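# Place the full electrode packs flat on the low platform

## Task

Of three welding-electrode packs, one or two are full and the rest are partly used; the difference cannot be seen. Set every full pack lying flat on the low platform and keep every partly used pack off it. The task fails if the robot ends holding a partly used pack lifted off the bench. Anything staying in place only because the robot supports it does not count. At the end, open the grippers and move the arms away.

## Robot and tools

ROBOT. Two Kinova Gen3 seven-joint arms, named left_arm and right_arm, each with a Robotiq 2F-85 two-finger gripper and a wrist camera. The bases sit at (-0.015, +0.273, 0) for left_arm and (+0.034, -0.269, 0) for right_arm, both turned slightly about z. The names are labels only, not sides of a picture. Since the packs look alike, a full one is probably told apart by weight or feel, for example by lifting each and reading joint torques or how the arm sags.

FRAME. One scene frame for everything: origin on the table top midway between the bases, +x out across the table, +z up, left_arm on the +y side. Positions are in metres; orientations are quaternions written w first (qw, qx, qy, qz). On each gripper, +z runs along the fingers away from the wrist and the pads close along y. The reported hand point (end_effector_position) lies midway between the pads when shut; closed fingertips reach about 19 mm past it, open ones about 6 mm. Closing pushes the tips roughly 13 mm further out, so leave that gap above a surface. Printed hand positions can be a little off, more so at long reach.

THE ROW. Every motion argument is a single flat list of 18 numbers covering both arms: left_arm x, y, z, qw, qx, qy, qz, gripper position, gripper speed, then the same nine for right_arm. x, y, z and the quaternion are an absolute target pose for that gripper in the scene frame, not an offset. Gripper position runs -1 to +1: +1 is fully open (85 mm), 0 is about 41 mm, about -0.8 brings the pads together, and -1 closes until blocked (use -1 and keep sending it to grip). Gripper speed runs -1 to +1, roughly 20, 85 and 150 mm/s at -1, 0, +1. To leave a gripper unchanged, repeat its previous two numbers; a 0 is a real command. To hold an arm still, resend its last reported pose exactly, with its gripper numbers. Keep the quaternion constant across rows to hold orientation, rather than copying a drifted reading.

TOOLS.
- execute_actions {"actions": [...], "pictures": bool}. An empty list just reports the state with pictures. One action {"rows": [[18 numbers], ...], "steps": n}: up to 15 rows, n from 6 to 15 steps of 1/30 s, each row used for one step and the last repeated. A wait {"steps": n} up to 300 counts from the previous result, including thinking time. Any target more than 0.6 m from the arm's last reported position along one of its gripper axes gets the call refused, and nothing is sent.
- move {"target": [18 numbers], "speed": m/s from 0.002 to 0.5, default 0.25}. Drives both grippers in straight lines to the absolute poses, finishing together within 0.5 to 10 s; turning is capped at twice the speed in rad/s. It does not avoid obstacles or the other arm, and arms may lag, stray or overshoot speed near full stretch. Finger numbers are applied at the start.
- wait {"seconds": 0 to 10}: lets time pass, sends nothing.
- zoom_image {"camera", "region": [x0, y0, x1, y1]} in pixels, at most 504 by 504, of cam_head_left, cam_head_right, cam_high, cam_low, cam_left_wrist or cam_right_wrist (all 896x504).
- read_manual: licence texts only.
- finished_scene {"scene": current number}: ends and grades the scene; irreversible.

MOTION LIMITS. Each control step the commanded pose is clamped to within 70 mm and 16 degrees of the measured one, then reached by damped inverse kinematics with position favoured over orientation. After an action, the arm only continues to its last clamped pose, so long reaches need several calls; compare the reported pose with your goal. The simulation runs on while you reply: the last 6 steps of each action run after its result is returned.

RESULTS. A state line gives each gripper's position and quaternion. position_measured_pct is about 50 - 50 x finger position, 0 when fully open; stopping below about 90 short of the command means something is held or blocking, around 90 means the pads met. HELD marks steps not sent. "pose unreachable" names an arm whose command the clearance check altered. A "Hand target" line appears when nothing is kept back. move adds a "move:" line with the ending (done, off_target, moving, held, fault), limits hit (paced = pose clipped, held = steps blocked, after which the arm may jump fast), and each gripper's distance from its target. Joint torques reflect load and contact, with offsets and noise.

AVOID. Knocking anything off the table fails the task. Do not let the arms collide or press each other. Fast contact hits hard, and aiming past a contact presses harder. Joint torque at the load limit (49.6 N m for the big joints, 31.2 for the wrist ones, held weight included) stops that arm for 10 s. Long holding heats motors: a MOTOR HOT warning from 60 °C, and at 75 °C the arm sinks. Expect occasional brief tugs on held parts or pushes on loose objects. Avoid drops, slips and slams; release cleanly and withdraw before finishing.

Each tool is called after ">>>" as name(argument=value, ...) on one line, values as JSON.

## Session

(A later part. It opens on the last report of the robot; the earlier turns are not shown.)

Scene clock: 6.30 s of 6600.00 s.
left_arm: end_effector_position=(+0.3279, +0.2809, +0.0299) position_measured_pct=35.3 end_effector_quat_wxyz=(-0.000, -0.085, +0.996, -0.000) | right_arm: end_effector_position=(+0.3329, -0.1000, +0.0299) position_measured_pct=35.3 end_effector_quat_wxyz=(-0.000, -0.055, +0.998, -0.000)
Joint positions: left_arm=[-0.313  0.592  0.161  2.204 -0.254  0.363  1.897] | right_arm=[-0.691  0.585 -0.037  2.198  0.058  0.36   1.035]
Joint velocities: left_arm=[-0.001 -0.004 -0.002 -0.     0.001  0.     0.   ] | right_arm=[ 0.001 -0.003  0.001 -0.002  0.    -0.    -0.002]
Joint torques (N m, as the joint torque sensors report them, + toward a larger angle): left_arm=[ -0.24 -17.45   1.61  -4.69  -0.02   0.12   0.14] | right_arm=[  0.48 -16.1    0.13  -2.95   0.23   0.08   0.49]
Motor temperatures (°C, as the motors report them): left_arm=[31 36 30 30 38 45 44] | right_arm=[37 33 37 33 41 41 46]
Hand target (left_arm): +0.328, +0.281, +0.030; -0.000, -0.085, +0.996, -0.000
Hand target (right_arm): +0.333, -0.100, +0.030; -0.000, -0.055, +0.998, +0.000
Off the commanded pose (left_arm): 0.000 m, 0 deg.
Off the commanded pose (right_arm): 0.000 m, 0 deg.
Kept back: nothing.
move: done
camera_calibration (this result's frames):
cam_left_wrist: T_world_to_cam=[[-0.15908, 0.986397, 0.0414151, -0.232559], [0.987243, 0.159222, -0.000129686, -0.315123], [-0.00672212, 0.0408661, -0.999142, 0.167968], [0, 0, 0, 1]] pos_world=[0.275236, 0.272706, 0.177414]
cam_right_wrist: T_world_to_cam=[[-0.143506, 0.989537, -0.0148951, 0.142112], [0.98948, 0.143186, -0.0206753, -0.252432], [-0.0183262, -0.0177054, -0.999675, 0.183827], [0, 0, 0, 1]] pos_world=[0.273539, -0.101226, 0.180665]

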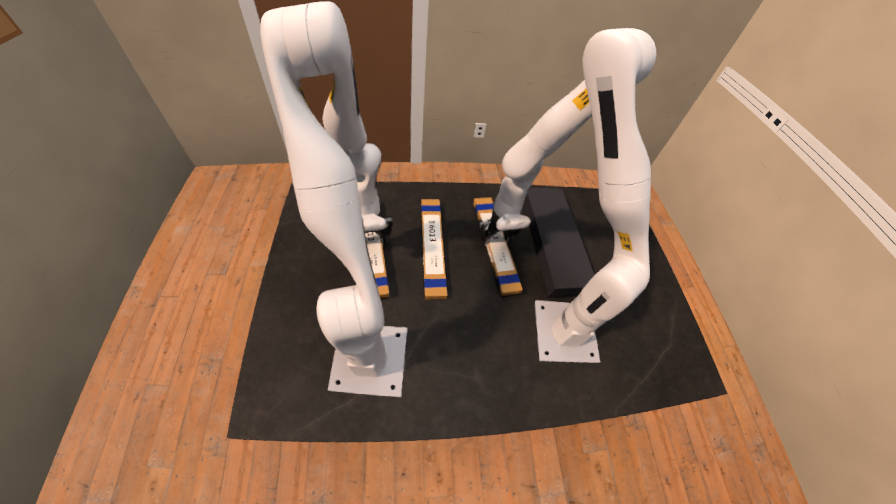

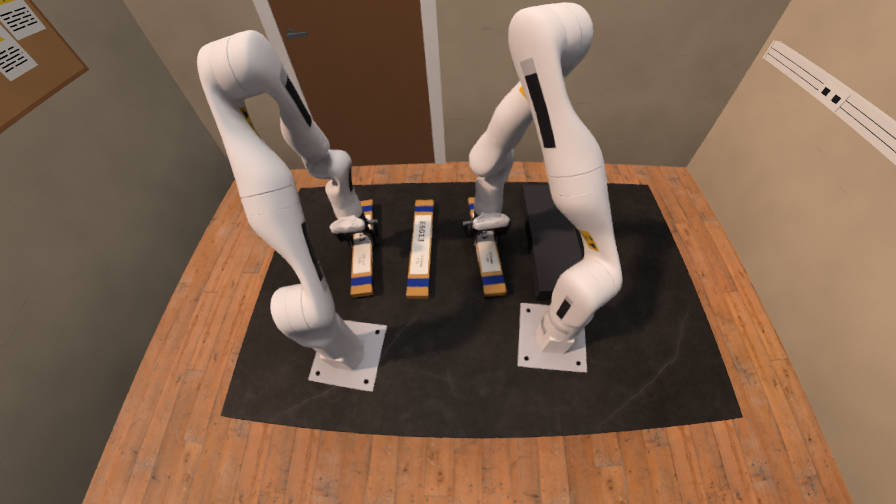

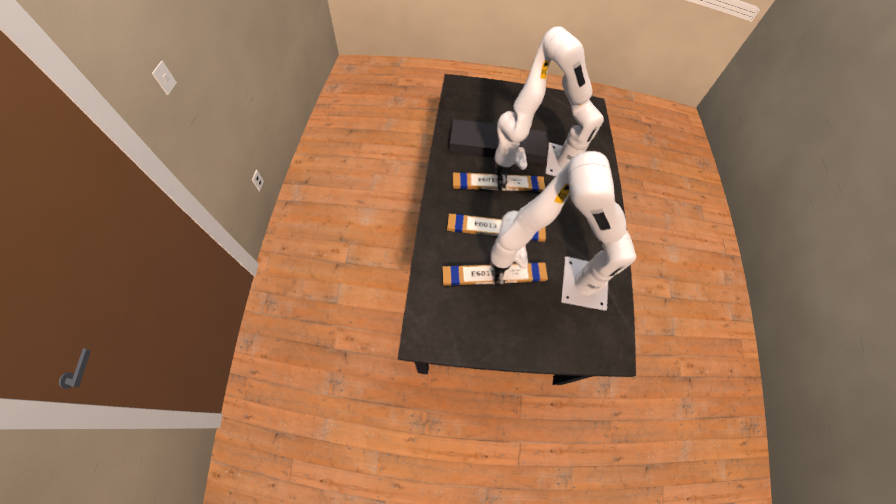

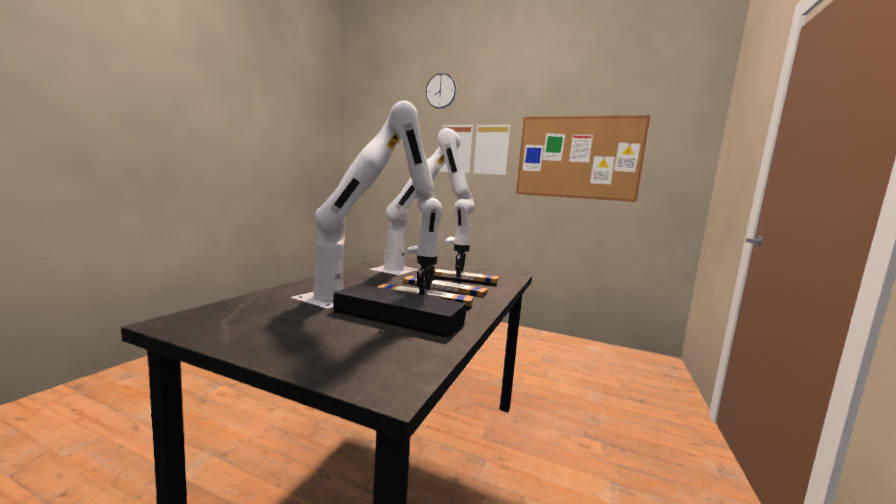

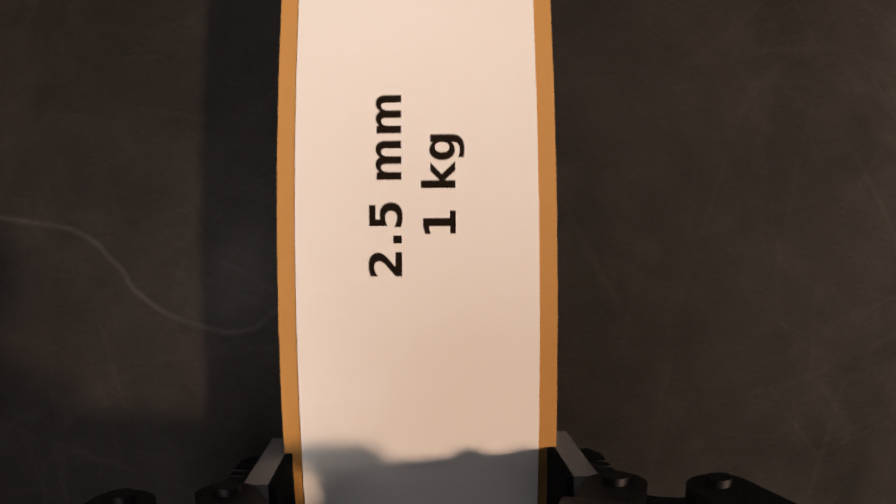

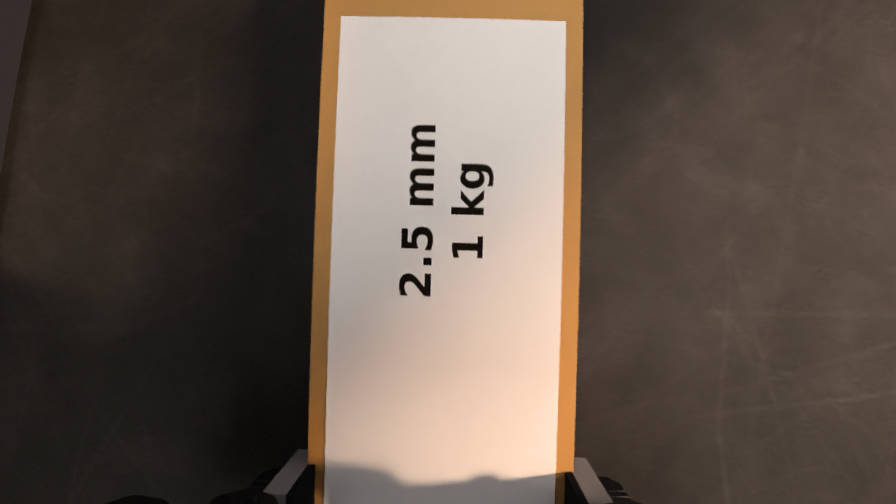

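>>> move(target=[0.328,0.3,0.06,0,-0.085,0.996,0,-1,0,0.333,-0.1,0.02,0,-0.055,0.998,0,-1,0], speed=0.08)

>>> move(target=[0.328,0.36,0.08,0,-0.085,0.996,0,-1,0,0.333,-0.1,0.02,0,-0.055,0.998,0,1,1])

>>> move(target=[0.328,0.42,0.1,0,-0.085,0.996,0,-1,0,0.333,-0.1,0.07,0,-0.055,0.998,0,1,1])

>>> move(target=[0.328,0.42,0.1,0,-0.085,0.996,0,-1,0,0.333,0.097,0.07,0,0,1,0,1,1], speed=0.35)

Scene clock: 7.37 s of 6600.00 s.
left_arm: end_effector_position=(+0.3279, +0.2995, +0.0598) position_measured_pct=35.3 end_effector_quat_wxyz=(-0.000, -0.084, +0.996, -0.000) | right_arm: end_effector_position=(+0.3331, -0.1000, +0.0201) position_measured_pct=35.3 end_effector_quat_wxyz=(+0.000, -0.055, +0.998, +0.000)
Joint positions: left_arm=[-0.406  0.515  0.211  2.183 -0.231  0.464  1.823] | right_arm=[-0.694  0.612 -0.033  2.203  0.06   0.328  1.033]
Joint velocities: left_arm=[-0.007 -0.005 -0.002 -0.001  0.003  0.001 -0.002] | right_arm=[-0.     0.001 -0.001 -0.     0.001 -0.     0.001]
Joint torques (N m, as the joint torque sensors report them, + toward a larger angle): left_arm=[ -1.35 -16.99   1.26  -5.73  -0.23   0.26   0.04] | right_arm=[  0.26 -16.15   0.23  -2.56   0.13   0.07   0.43]
Motor temperatures (°C, as the motors report them): left_arm=[31 36 30 30 38 45 44] | right_arm=[37 33 37 33 41 41 46]
Hand target (left_arm): +0.328, +0.300, +0.060; -0.000, -0.085, +0.996, -0.000
Hand target (right_arm): +0.333, -0.100, +0.020; +0.000, -0.055, +0.998, -0.000
Off the commanded pose (left_arm): 0.001 m, 0 deg.
Off the commanded pose (right_arm): 0.000 m, 0 deg.
Kept back: nothing.
move: done
camera_calibration (this result's frames):
cam_left_wrist: T_world_to_cam=[[-0.158317, 0.986528, 0.0412101, -0.252481], [0.987365, 0.158464, -0.000307762, -0.317886], [-0.00683394, 0.0406406, -0.99915, 0.197194], [0, 0, 0, 1]] pos_world=[0.275245, 0.291439, 0.207334]
cam_right_wrist: T_world_to_cam=[[-0.143369, 0.989558, -0.0148666, 0.141934], [0.98951, 0.143061, -0.0200963, -0.252863], [-0.0177597, -0.0175918, -0.999688, 0.173831], [0, 0, 0, 1]] pos_world=[0.273646, -0.10122, 0.170805]

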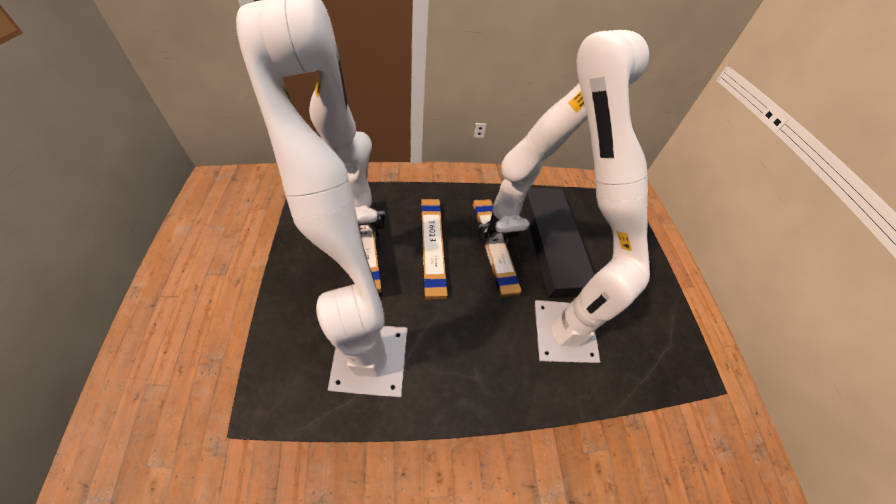

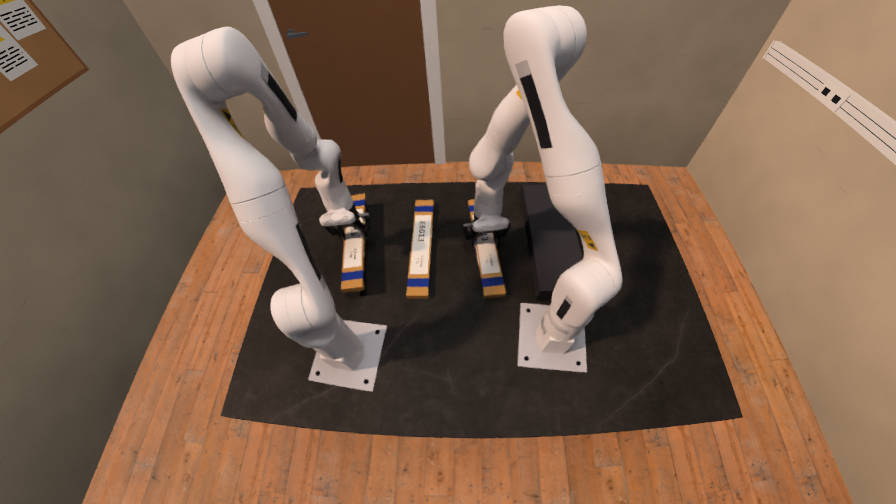

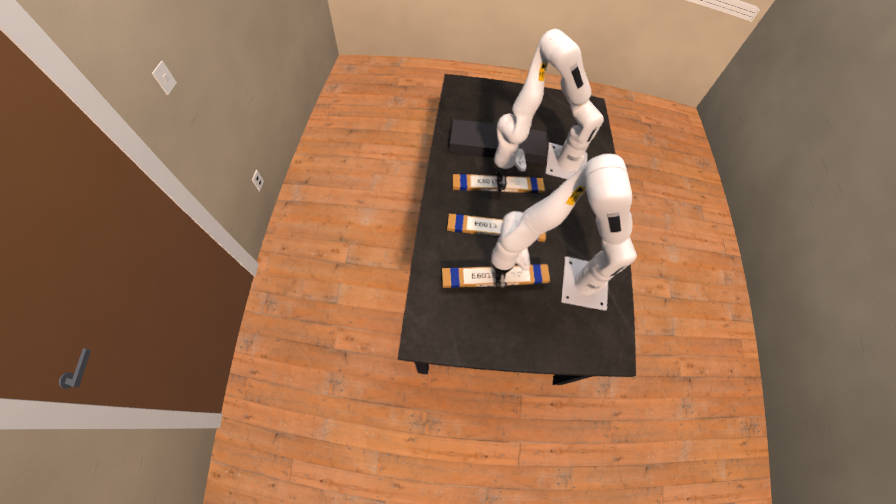

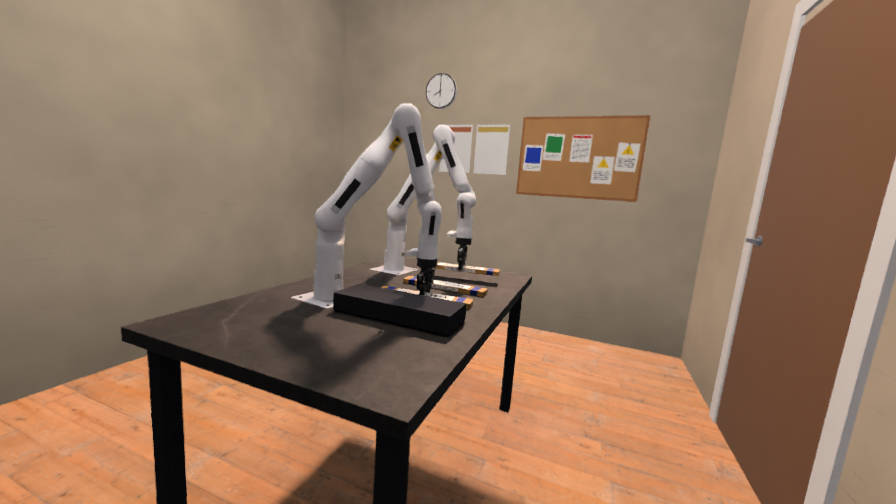

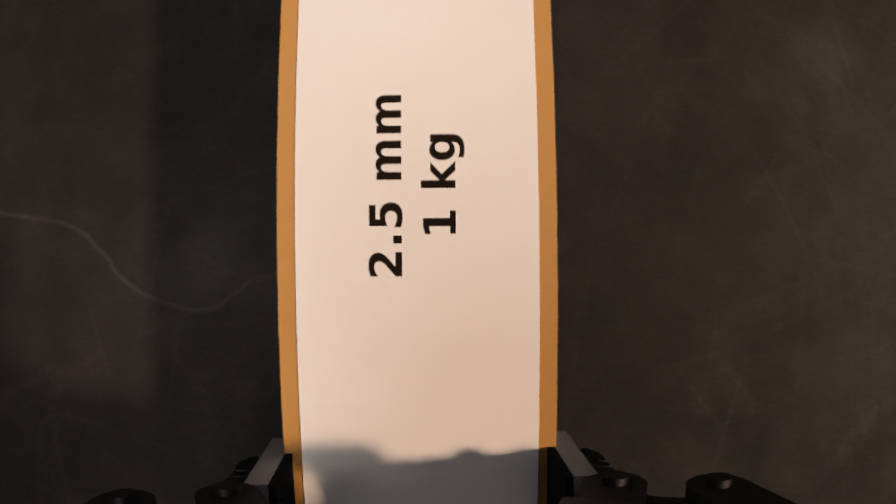

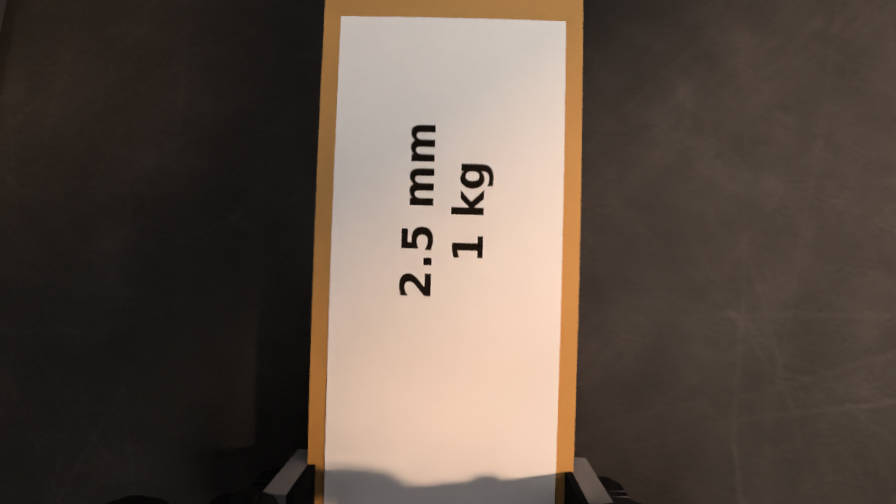

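Scene clock: 8.17 s of 6600.00 s.
left_arm: end_effector_position=(+0.3283, +0.3593, +0.0800) position_measured_pct=35.3 end_effector_quat_wxyz=(+0.000, -0.084, +0.996, -0.000) | right_arm: end_effector_position=(+0.3330, -0.1000, +0.0200) position_measured_pct=0.0 end_effector_quat_wxyz=(+0.000, -0.055, +0.998, +0.000)
Joint positions: left_arm=[-0.6    0.481  0.247  2.134 -0.218  0.55   1.643] | right_arm=[-0.694  0.612 -0.034  2.203  0.06   0.328  1.033]
Joint velocities: left_arm=[-0.011 -0.002 -0.007 -0.     0.005  0.002 -0.006] | right_arm=[ 0.     0.    -0.001 -0.    -0.001 -0.001 -0.001]
Joint torques (N m, as the joint torque sensors report them, + toward a larger angle): left_arm=[ -0.79 -17.02   1.61  -6.67  -0.37   0.14  -0.04] | right_arm=[  0.33 -15.19   0.23  -2.53   0.13  -0.01   0.41]
Motor temperatures (°C, as the motors report them): left_arm=[31 36 30 30 38 45 44] | right_arm=[37 33 37 33 41 41 46]
Hand target (left_arm): +0.328, +0.360, +0.080; +0.000, -0.085, +0.996, -0.000
Hand target (right_arm): +0.333, -0.100, +0.020; +0.000, -0.055, +0.998, -0.000
Off the commanded pose (left_arm): 0.001 m, 0 deg.
Off the commanded pose (right_arm): 0.000 m, 0 deg.
Kept back: nothing.
move: done
camera_calibration (this result's frames):
cam_left_wrist: T_world_to_cam=[[-0.157823, 0.986608, 0.041195, -0.312395], [0.987448, 0.157946, 0.000276415, -0.327619], [-0.00623387, 0.0407216, -0.999151, 0.214709], [0, 0, 0, 1]] pos_world=[0.275542, 0.351214, 0.227487]
cam_right_wrist: T_world_to_cam=[[-0.143423, 0.98955, -0.0148547, 0.141941], [0.989498, 0.143111, -0.0203073, -0.252777], [-0.0179693, -0.0176112, -0.999683, 0.173839], [0, 0, 0, 1]] pos_world=[0.273604, -0.101221, 0.170759]

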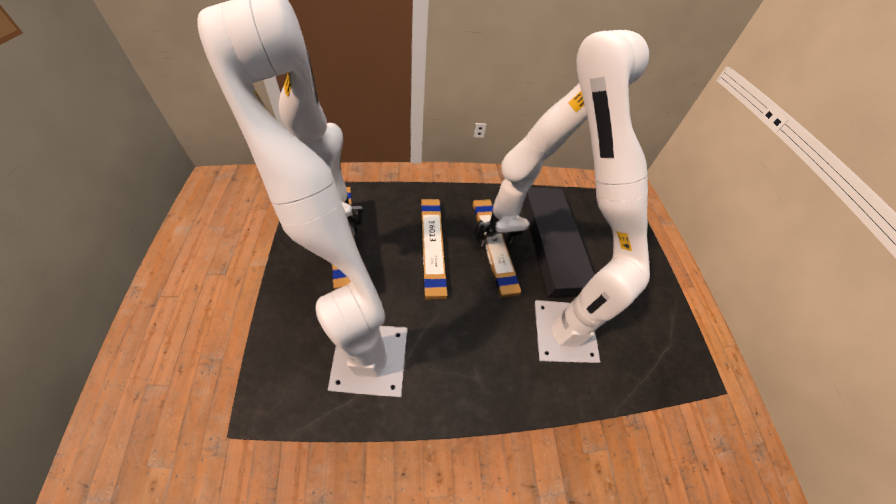

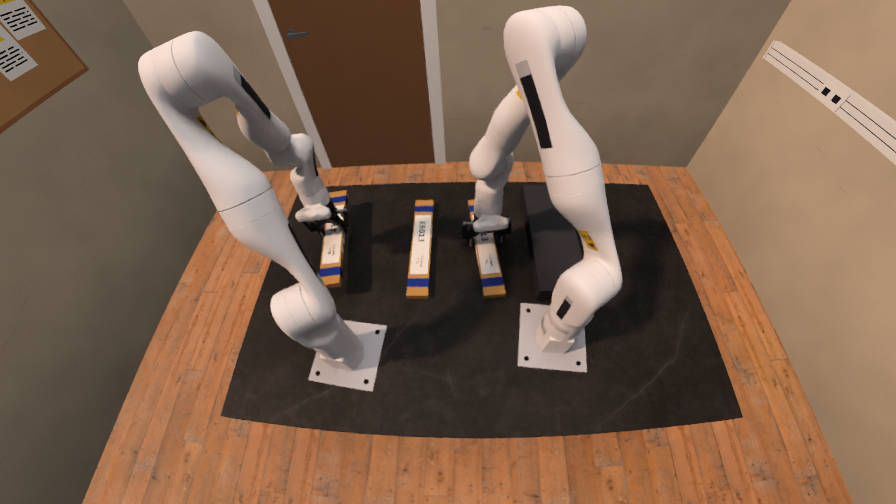

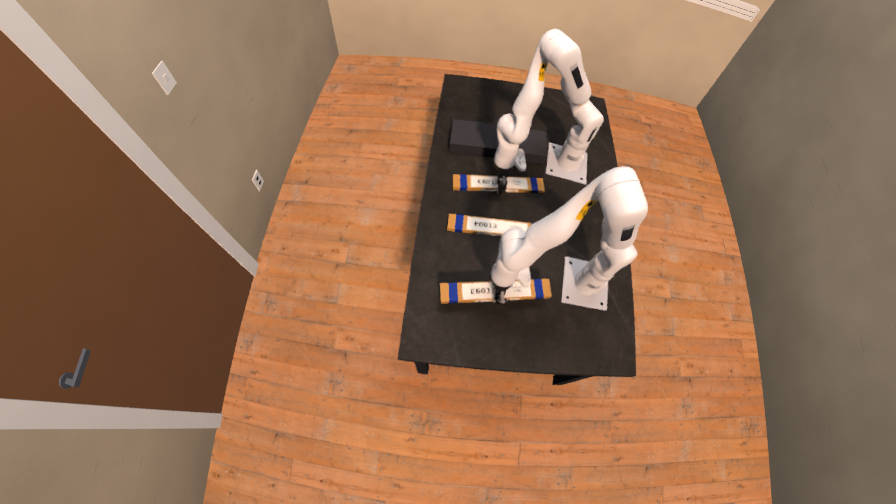

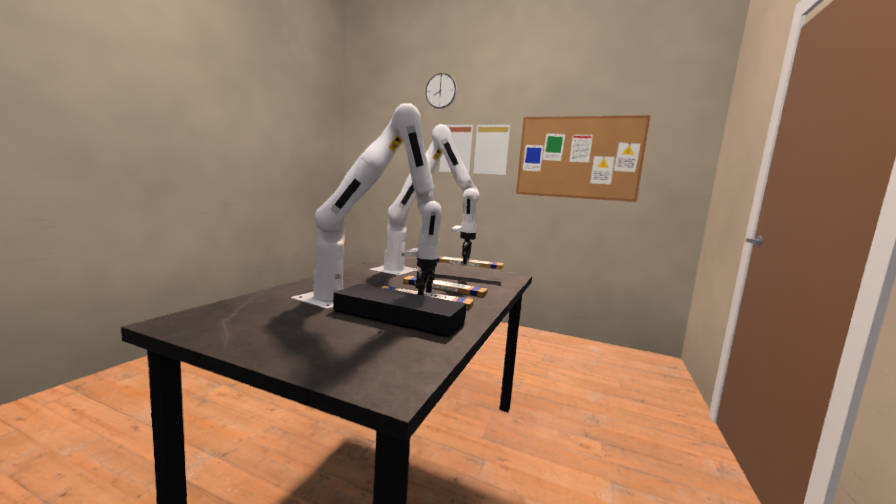

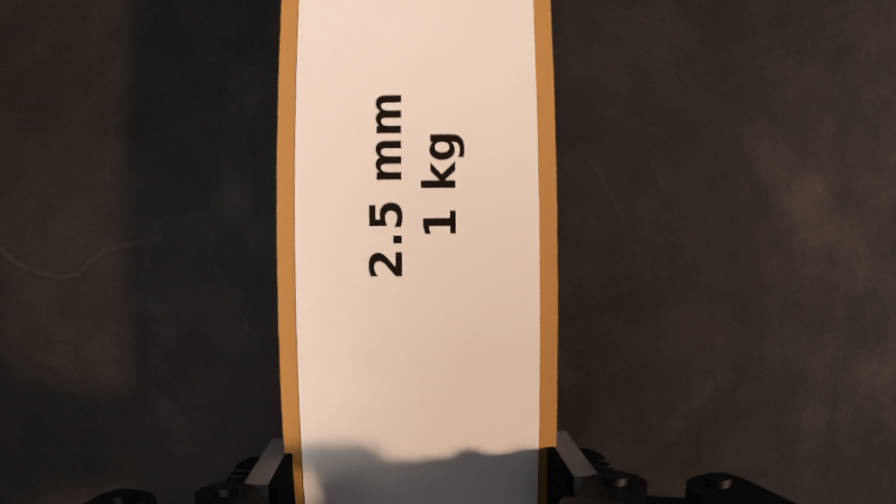

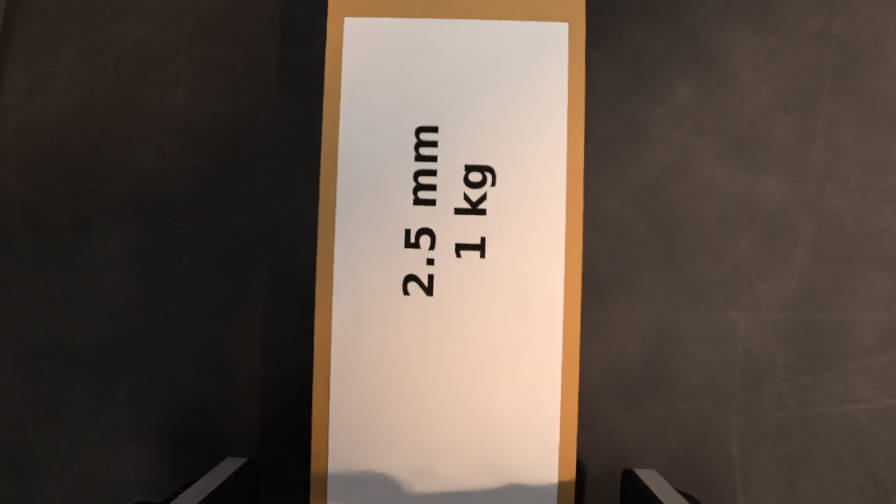

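Scene clock: 8.97 s of 6600.00 s.
left_arm: end_effector_position=(+0.3284, +0.4194, +0.1000) position_measured_pct=35.3 end_effector_quat_wxyz=(+0.000, -0.084, +0.996, -0.000) | right_arm: end_effector_position=(+0.3327, -0.1000, +0.0698) position_measured_pct=0.0 end_effector_quat_wxyz=(-0.000, -0.055, +0.998, +0.000)
Joint positions: left_arm=[-0.769  0.466  0.27   2.053 -0.199  0.646  1.47 ] | right_arm=[-0.683  0.479 -0.048  2.169  0.045  0.495  1.046]
Joint velocities: left_arm=[-0.009 -0.    -0.005 -0.     0.003 -0.    -0.004] | right_arm=[ 0.    -0.007  0.001  0.    -0.     0.001  0.001]
Joint torques (N m, as the joint torque sensors report them, + toward a larger angle): left_arm=[ -0.24 -17.69   1.93  -7.81  -0.13   0.15  -0.12] | right_arm=[  0.21 -13.92   0.06  -3.8    0.17   0.02   0.39]
Motor temperatures (°C, as the motors report them): left_arm=[31 36 30 30 38 45 44] | right_arm=[37 33 37 33 41 41 46]
Hand target (left_arm): +0.328, +0.420, +0.100; +0.000, -0.085, +0.996, -0.000
Hand target (right_arm): +0.333, -0.100, +0.070; -0.000, -0.055, +0.998, +0.000
Off the commanded pose (left_arm): 0.001 m, 0 deg.
Off the commanded pose (right_arm): 0.000 m, 0 deg.
Kept back: nothing.
move: done
camera_calibration (this result's frames):
cam_left_wrist: T_world_to_cam=[[-0.158192, 0.98655, 0.0411534, -0.372393], [0.98739, 0.158309, 0.000434084, -0.337372], [-0.0060867, 0.0407031, -0.999153, 0.232253], [0, 0, 0, 1]] pos_world=[0.275621, 0.41134, 0.247527]
cam_right_wrist: T_world_to_cam=[[-0.143692, 0.989514, -0.0146826, 0.14268], [0.989444, 0.143368, -0.0211458, -0.251391], [-0.0188191, -0.017566, -0.999669, 0.223896], [0, 0, 0, 1]] pos_world=[0.273452, -0.101209, 0.220601]

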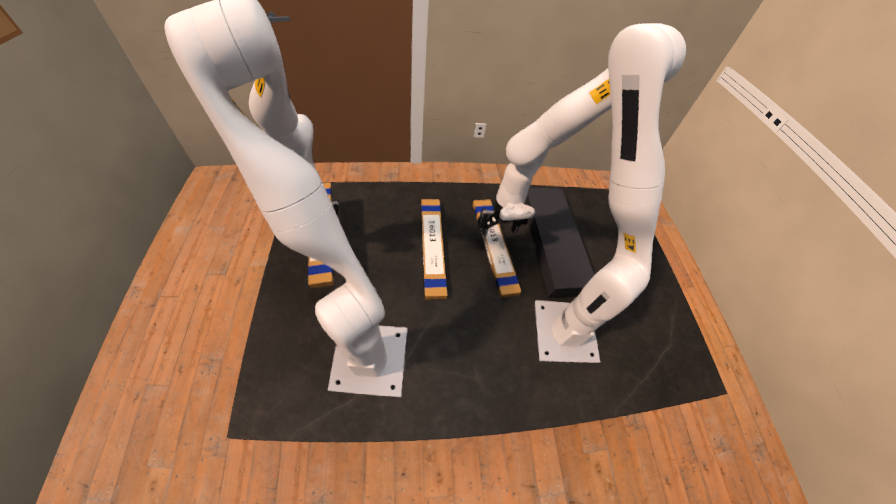

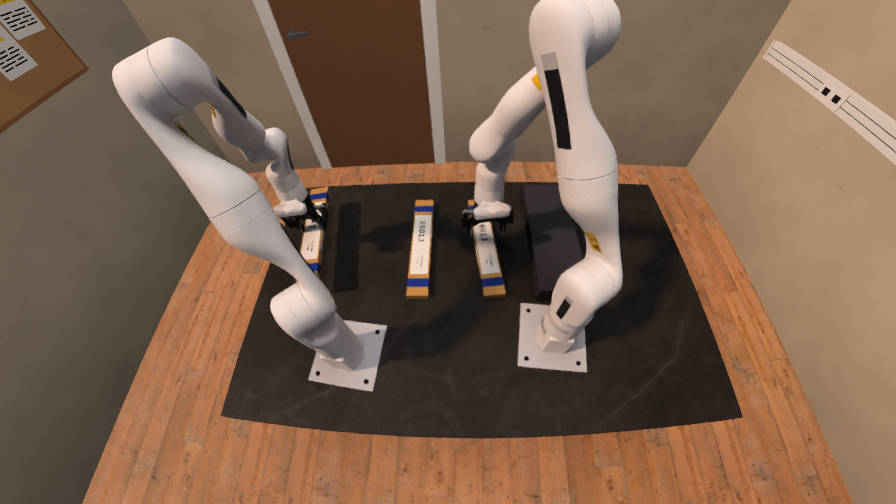

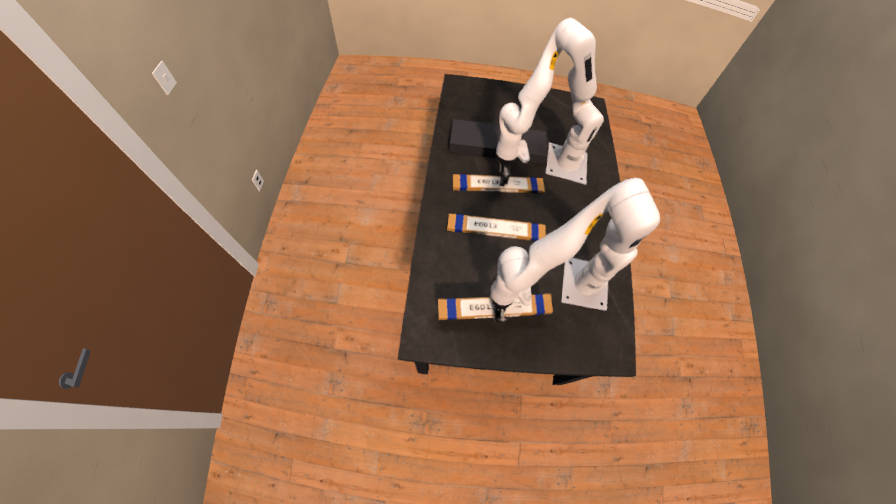

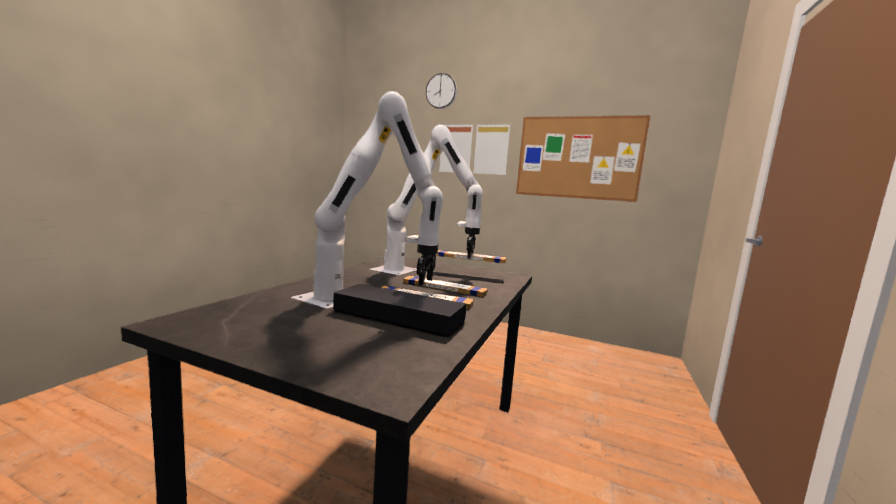

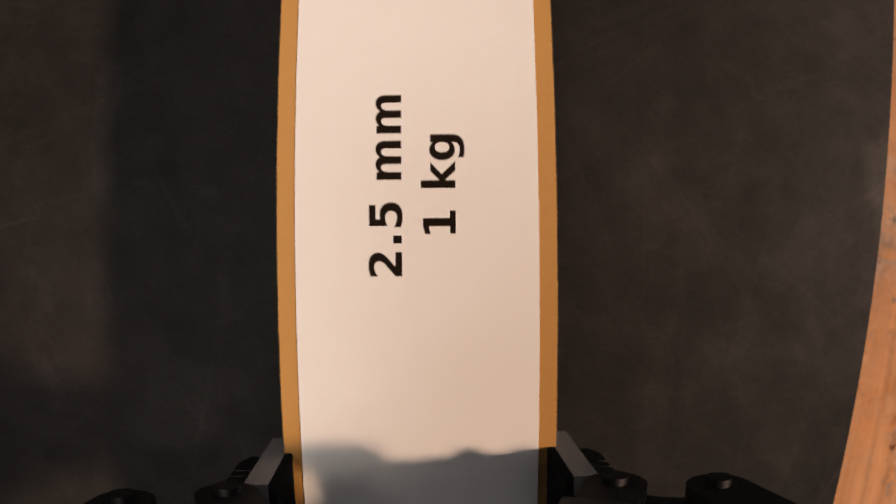

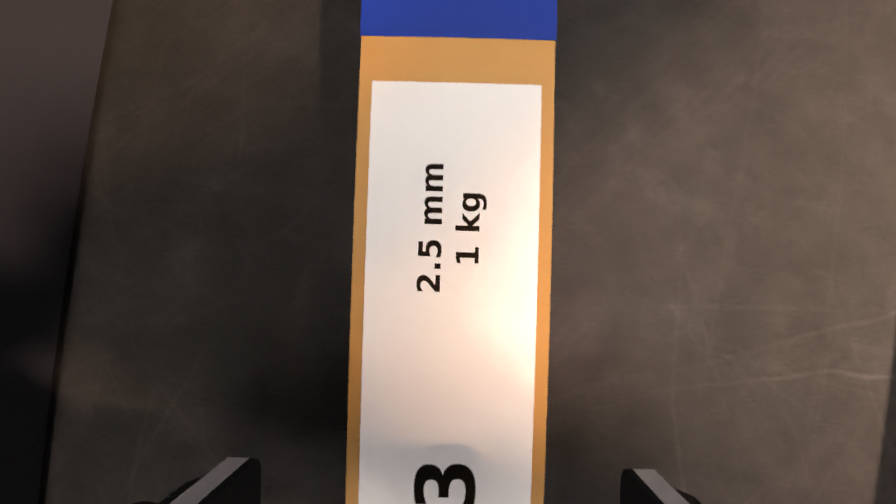

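Scene clock: 10.07 s of 6600.00 s.
left_arm: end_effector_position=(+0.3280, +0.4200, +0.1000) position_measured_pct=35.3 end_effector_quat_wxyz=(+0.000, -0.085, +0.996, +0.000) | right_arm: end_effector_position=(+0.3332, +0.0970, +0.0707) position_measured_pct=0.0 end_effector_quat_wxyz=(-0.000, +0.000, +1.000, +0.001)
Joint positions: left_arm=[-0.77   0.466  0.269  2.054 -0.199  0.646  1.47 ] | right_arm=[-1.062  0.669 -0.01   1.736  0.007  0.736  0.626]
Joint velocities: left_arm=[-0.001 -0.    -0.     0.     0.     0.     0.001] | right_arm=[-0.007  0.009 -0.004 -0.002  0.003  0.002 -0.006]
Joint torques (N m, as the joint torque sensors report them, + toward a larger angle): left_arm=[ -0.45 -17.7    1.72  -7.71  -0.07   0.09   0.13] | right_arm=[  0.05 -19.58   0.58  -5.47   0.16   0.11   0.37]
Motor temperatures (°C, as the motors report them): left_arm=[31 36 30 30 38 45 44] | right_arm=[37 33 37 33 41 41 46]
Hand target (left_arm): +0.328, +0.420, +0.100; +0.000, -0.085, +0.996, -0.000
Hand target (right_arm): +0.333, +0.097, +0.070; -0.001, -0.000, +1.000, +0.000
Off the commanded pose (left_arm): 0.000 m, 0 deg.
Off the commanded pose (right_arm): 0.001 m, 0 deg.
Kept back: nothing.
move: done
camera_calibration (this result's frames):
cam_left_wrist: T_world_to_cam=[[-0.159395, 0.986342, 0.0415001, -0.372569], [0.987194, 0.159522, 0.000256095, -0.337546], [-0.00636758, 0.0410095, -0.999138, 0.232169], [0, 0, 0, 1]] pos_world=[0.275316, 0.411805, 0.247517]
cam_right_wrist: T_world_to_cam=[[-0.0333425, 0.999352, -0.0135329, -0.0899413], [0.999236, 0.0330563, -0.0208471, -0.272682], [-0.0203863, -0.0142176, -0.999691, 0.228444], [0, 0, 0, 1]] pos_world=[0.274132, 0.102145, 0.221472]

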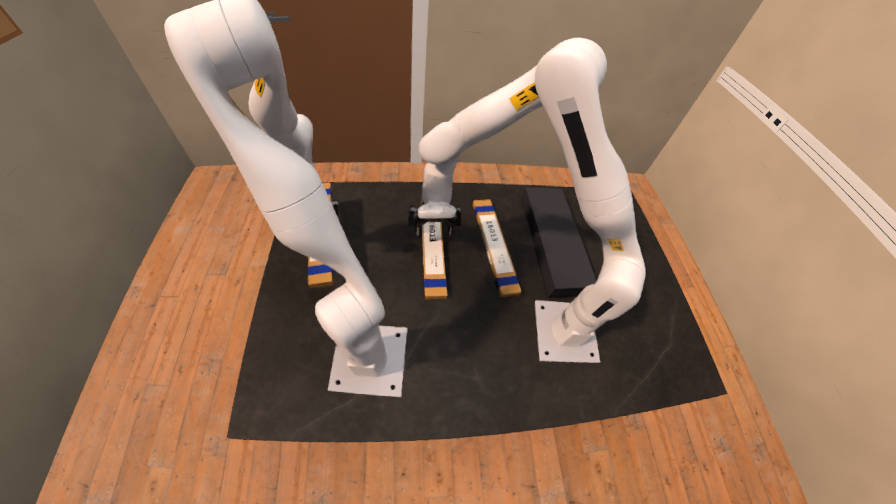

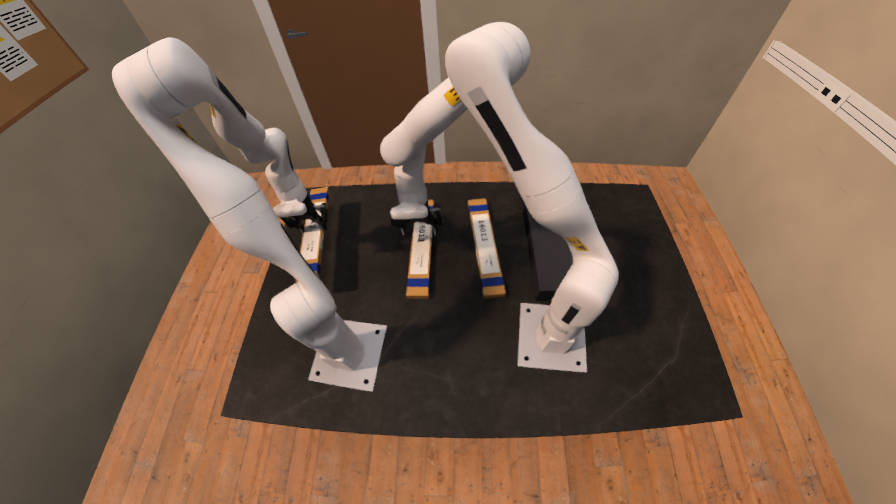

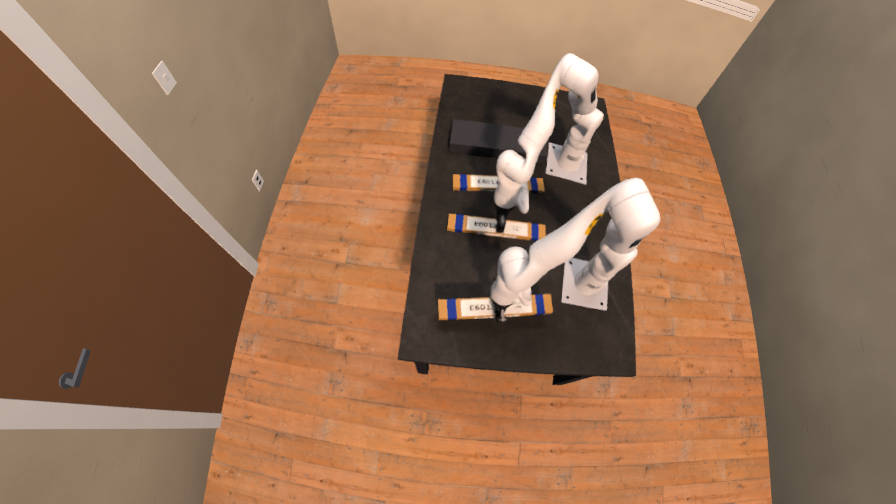

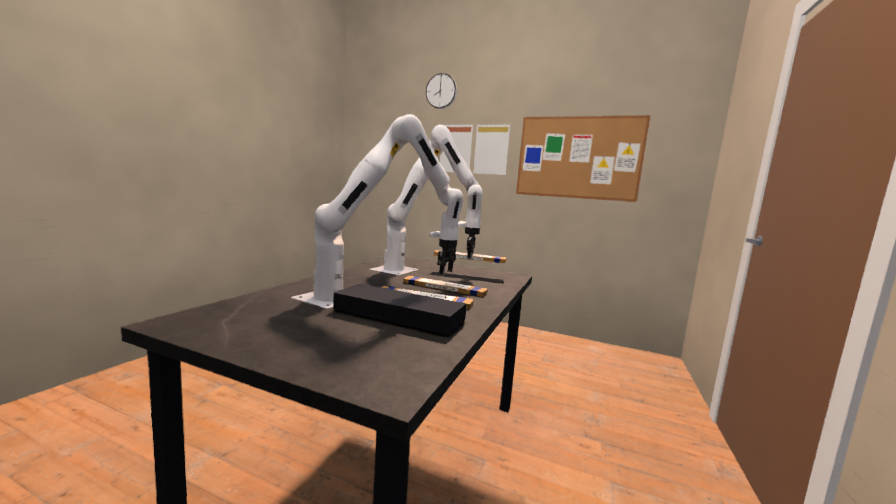

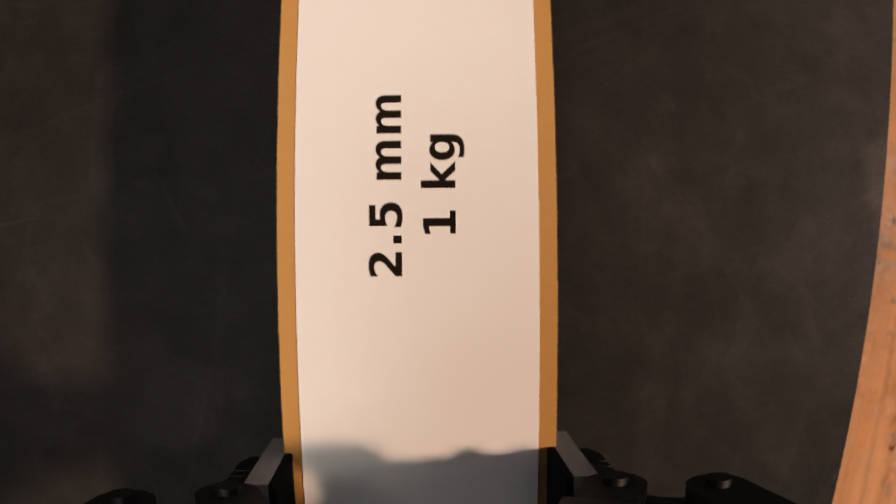

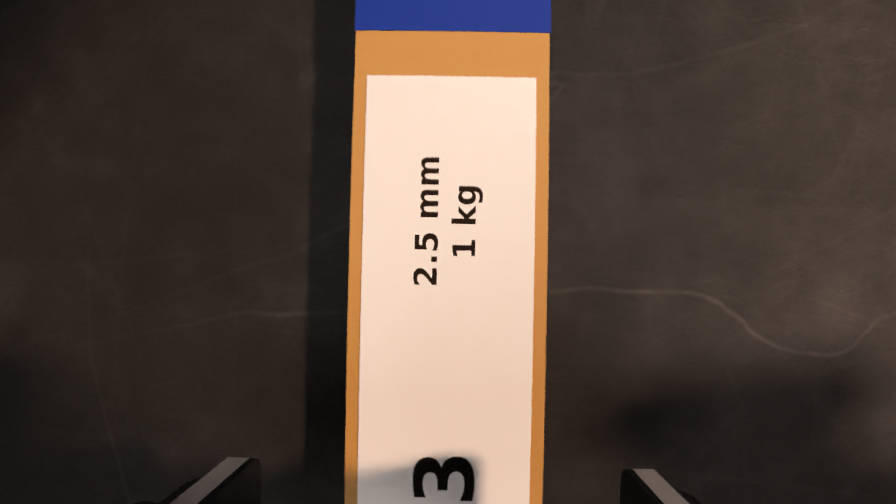

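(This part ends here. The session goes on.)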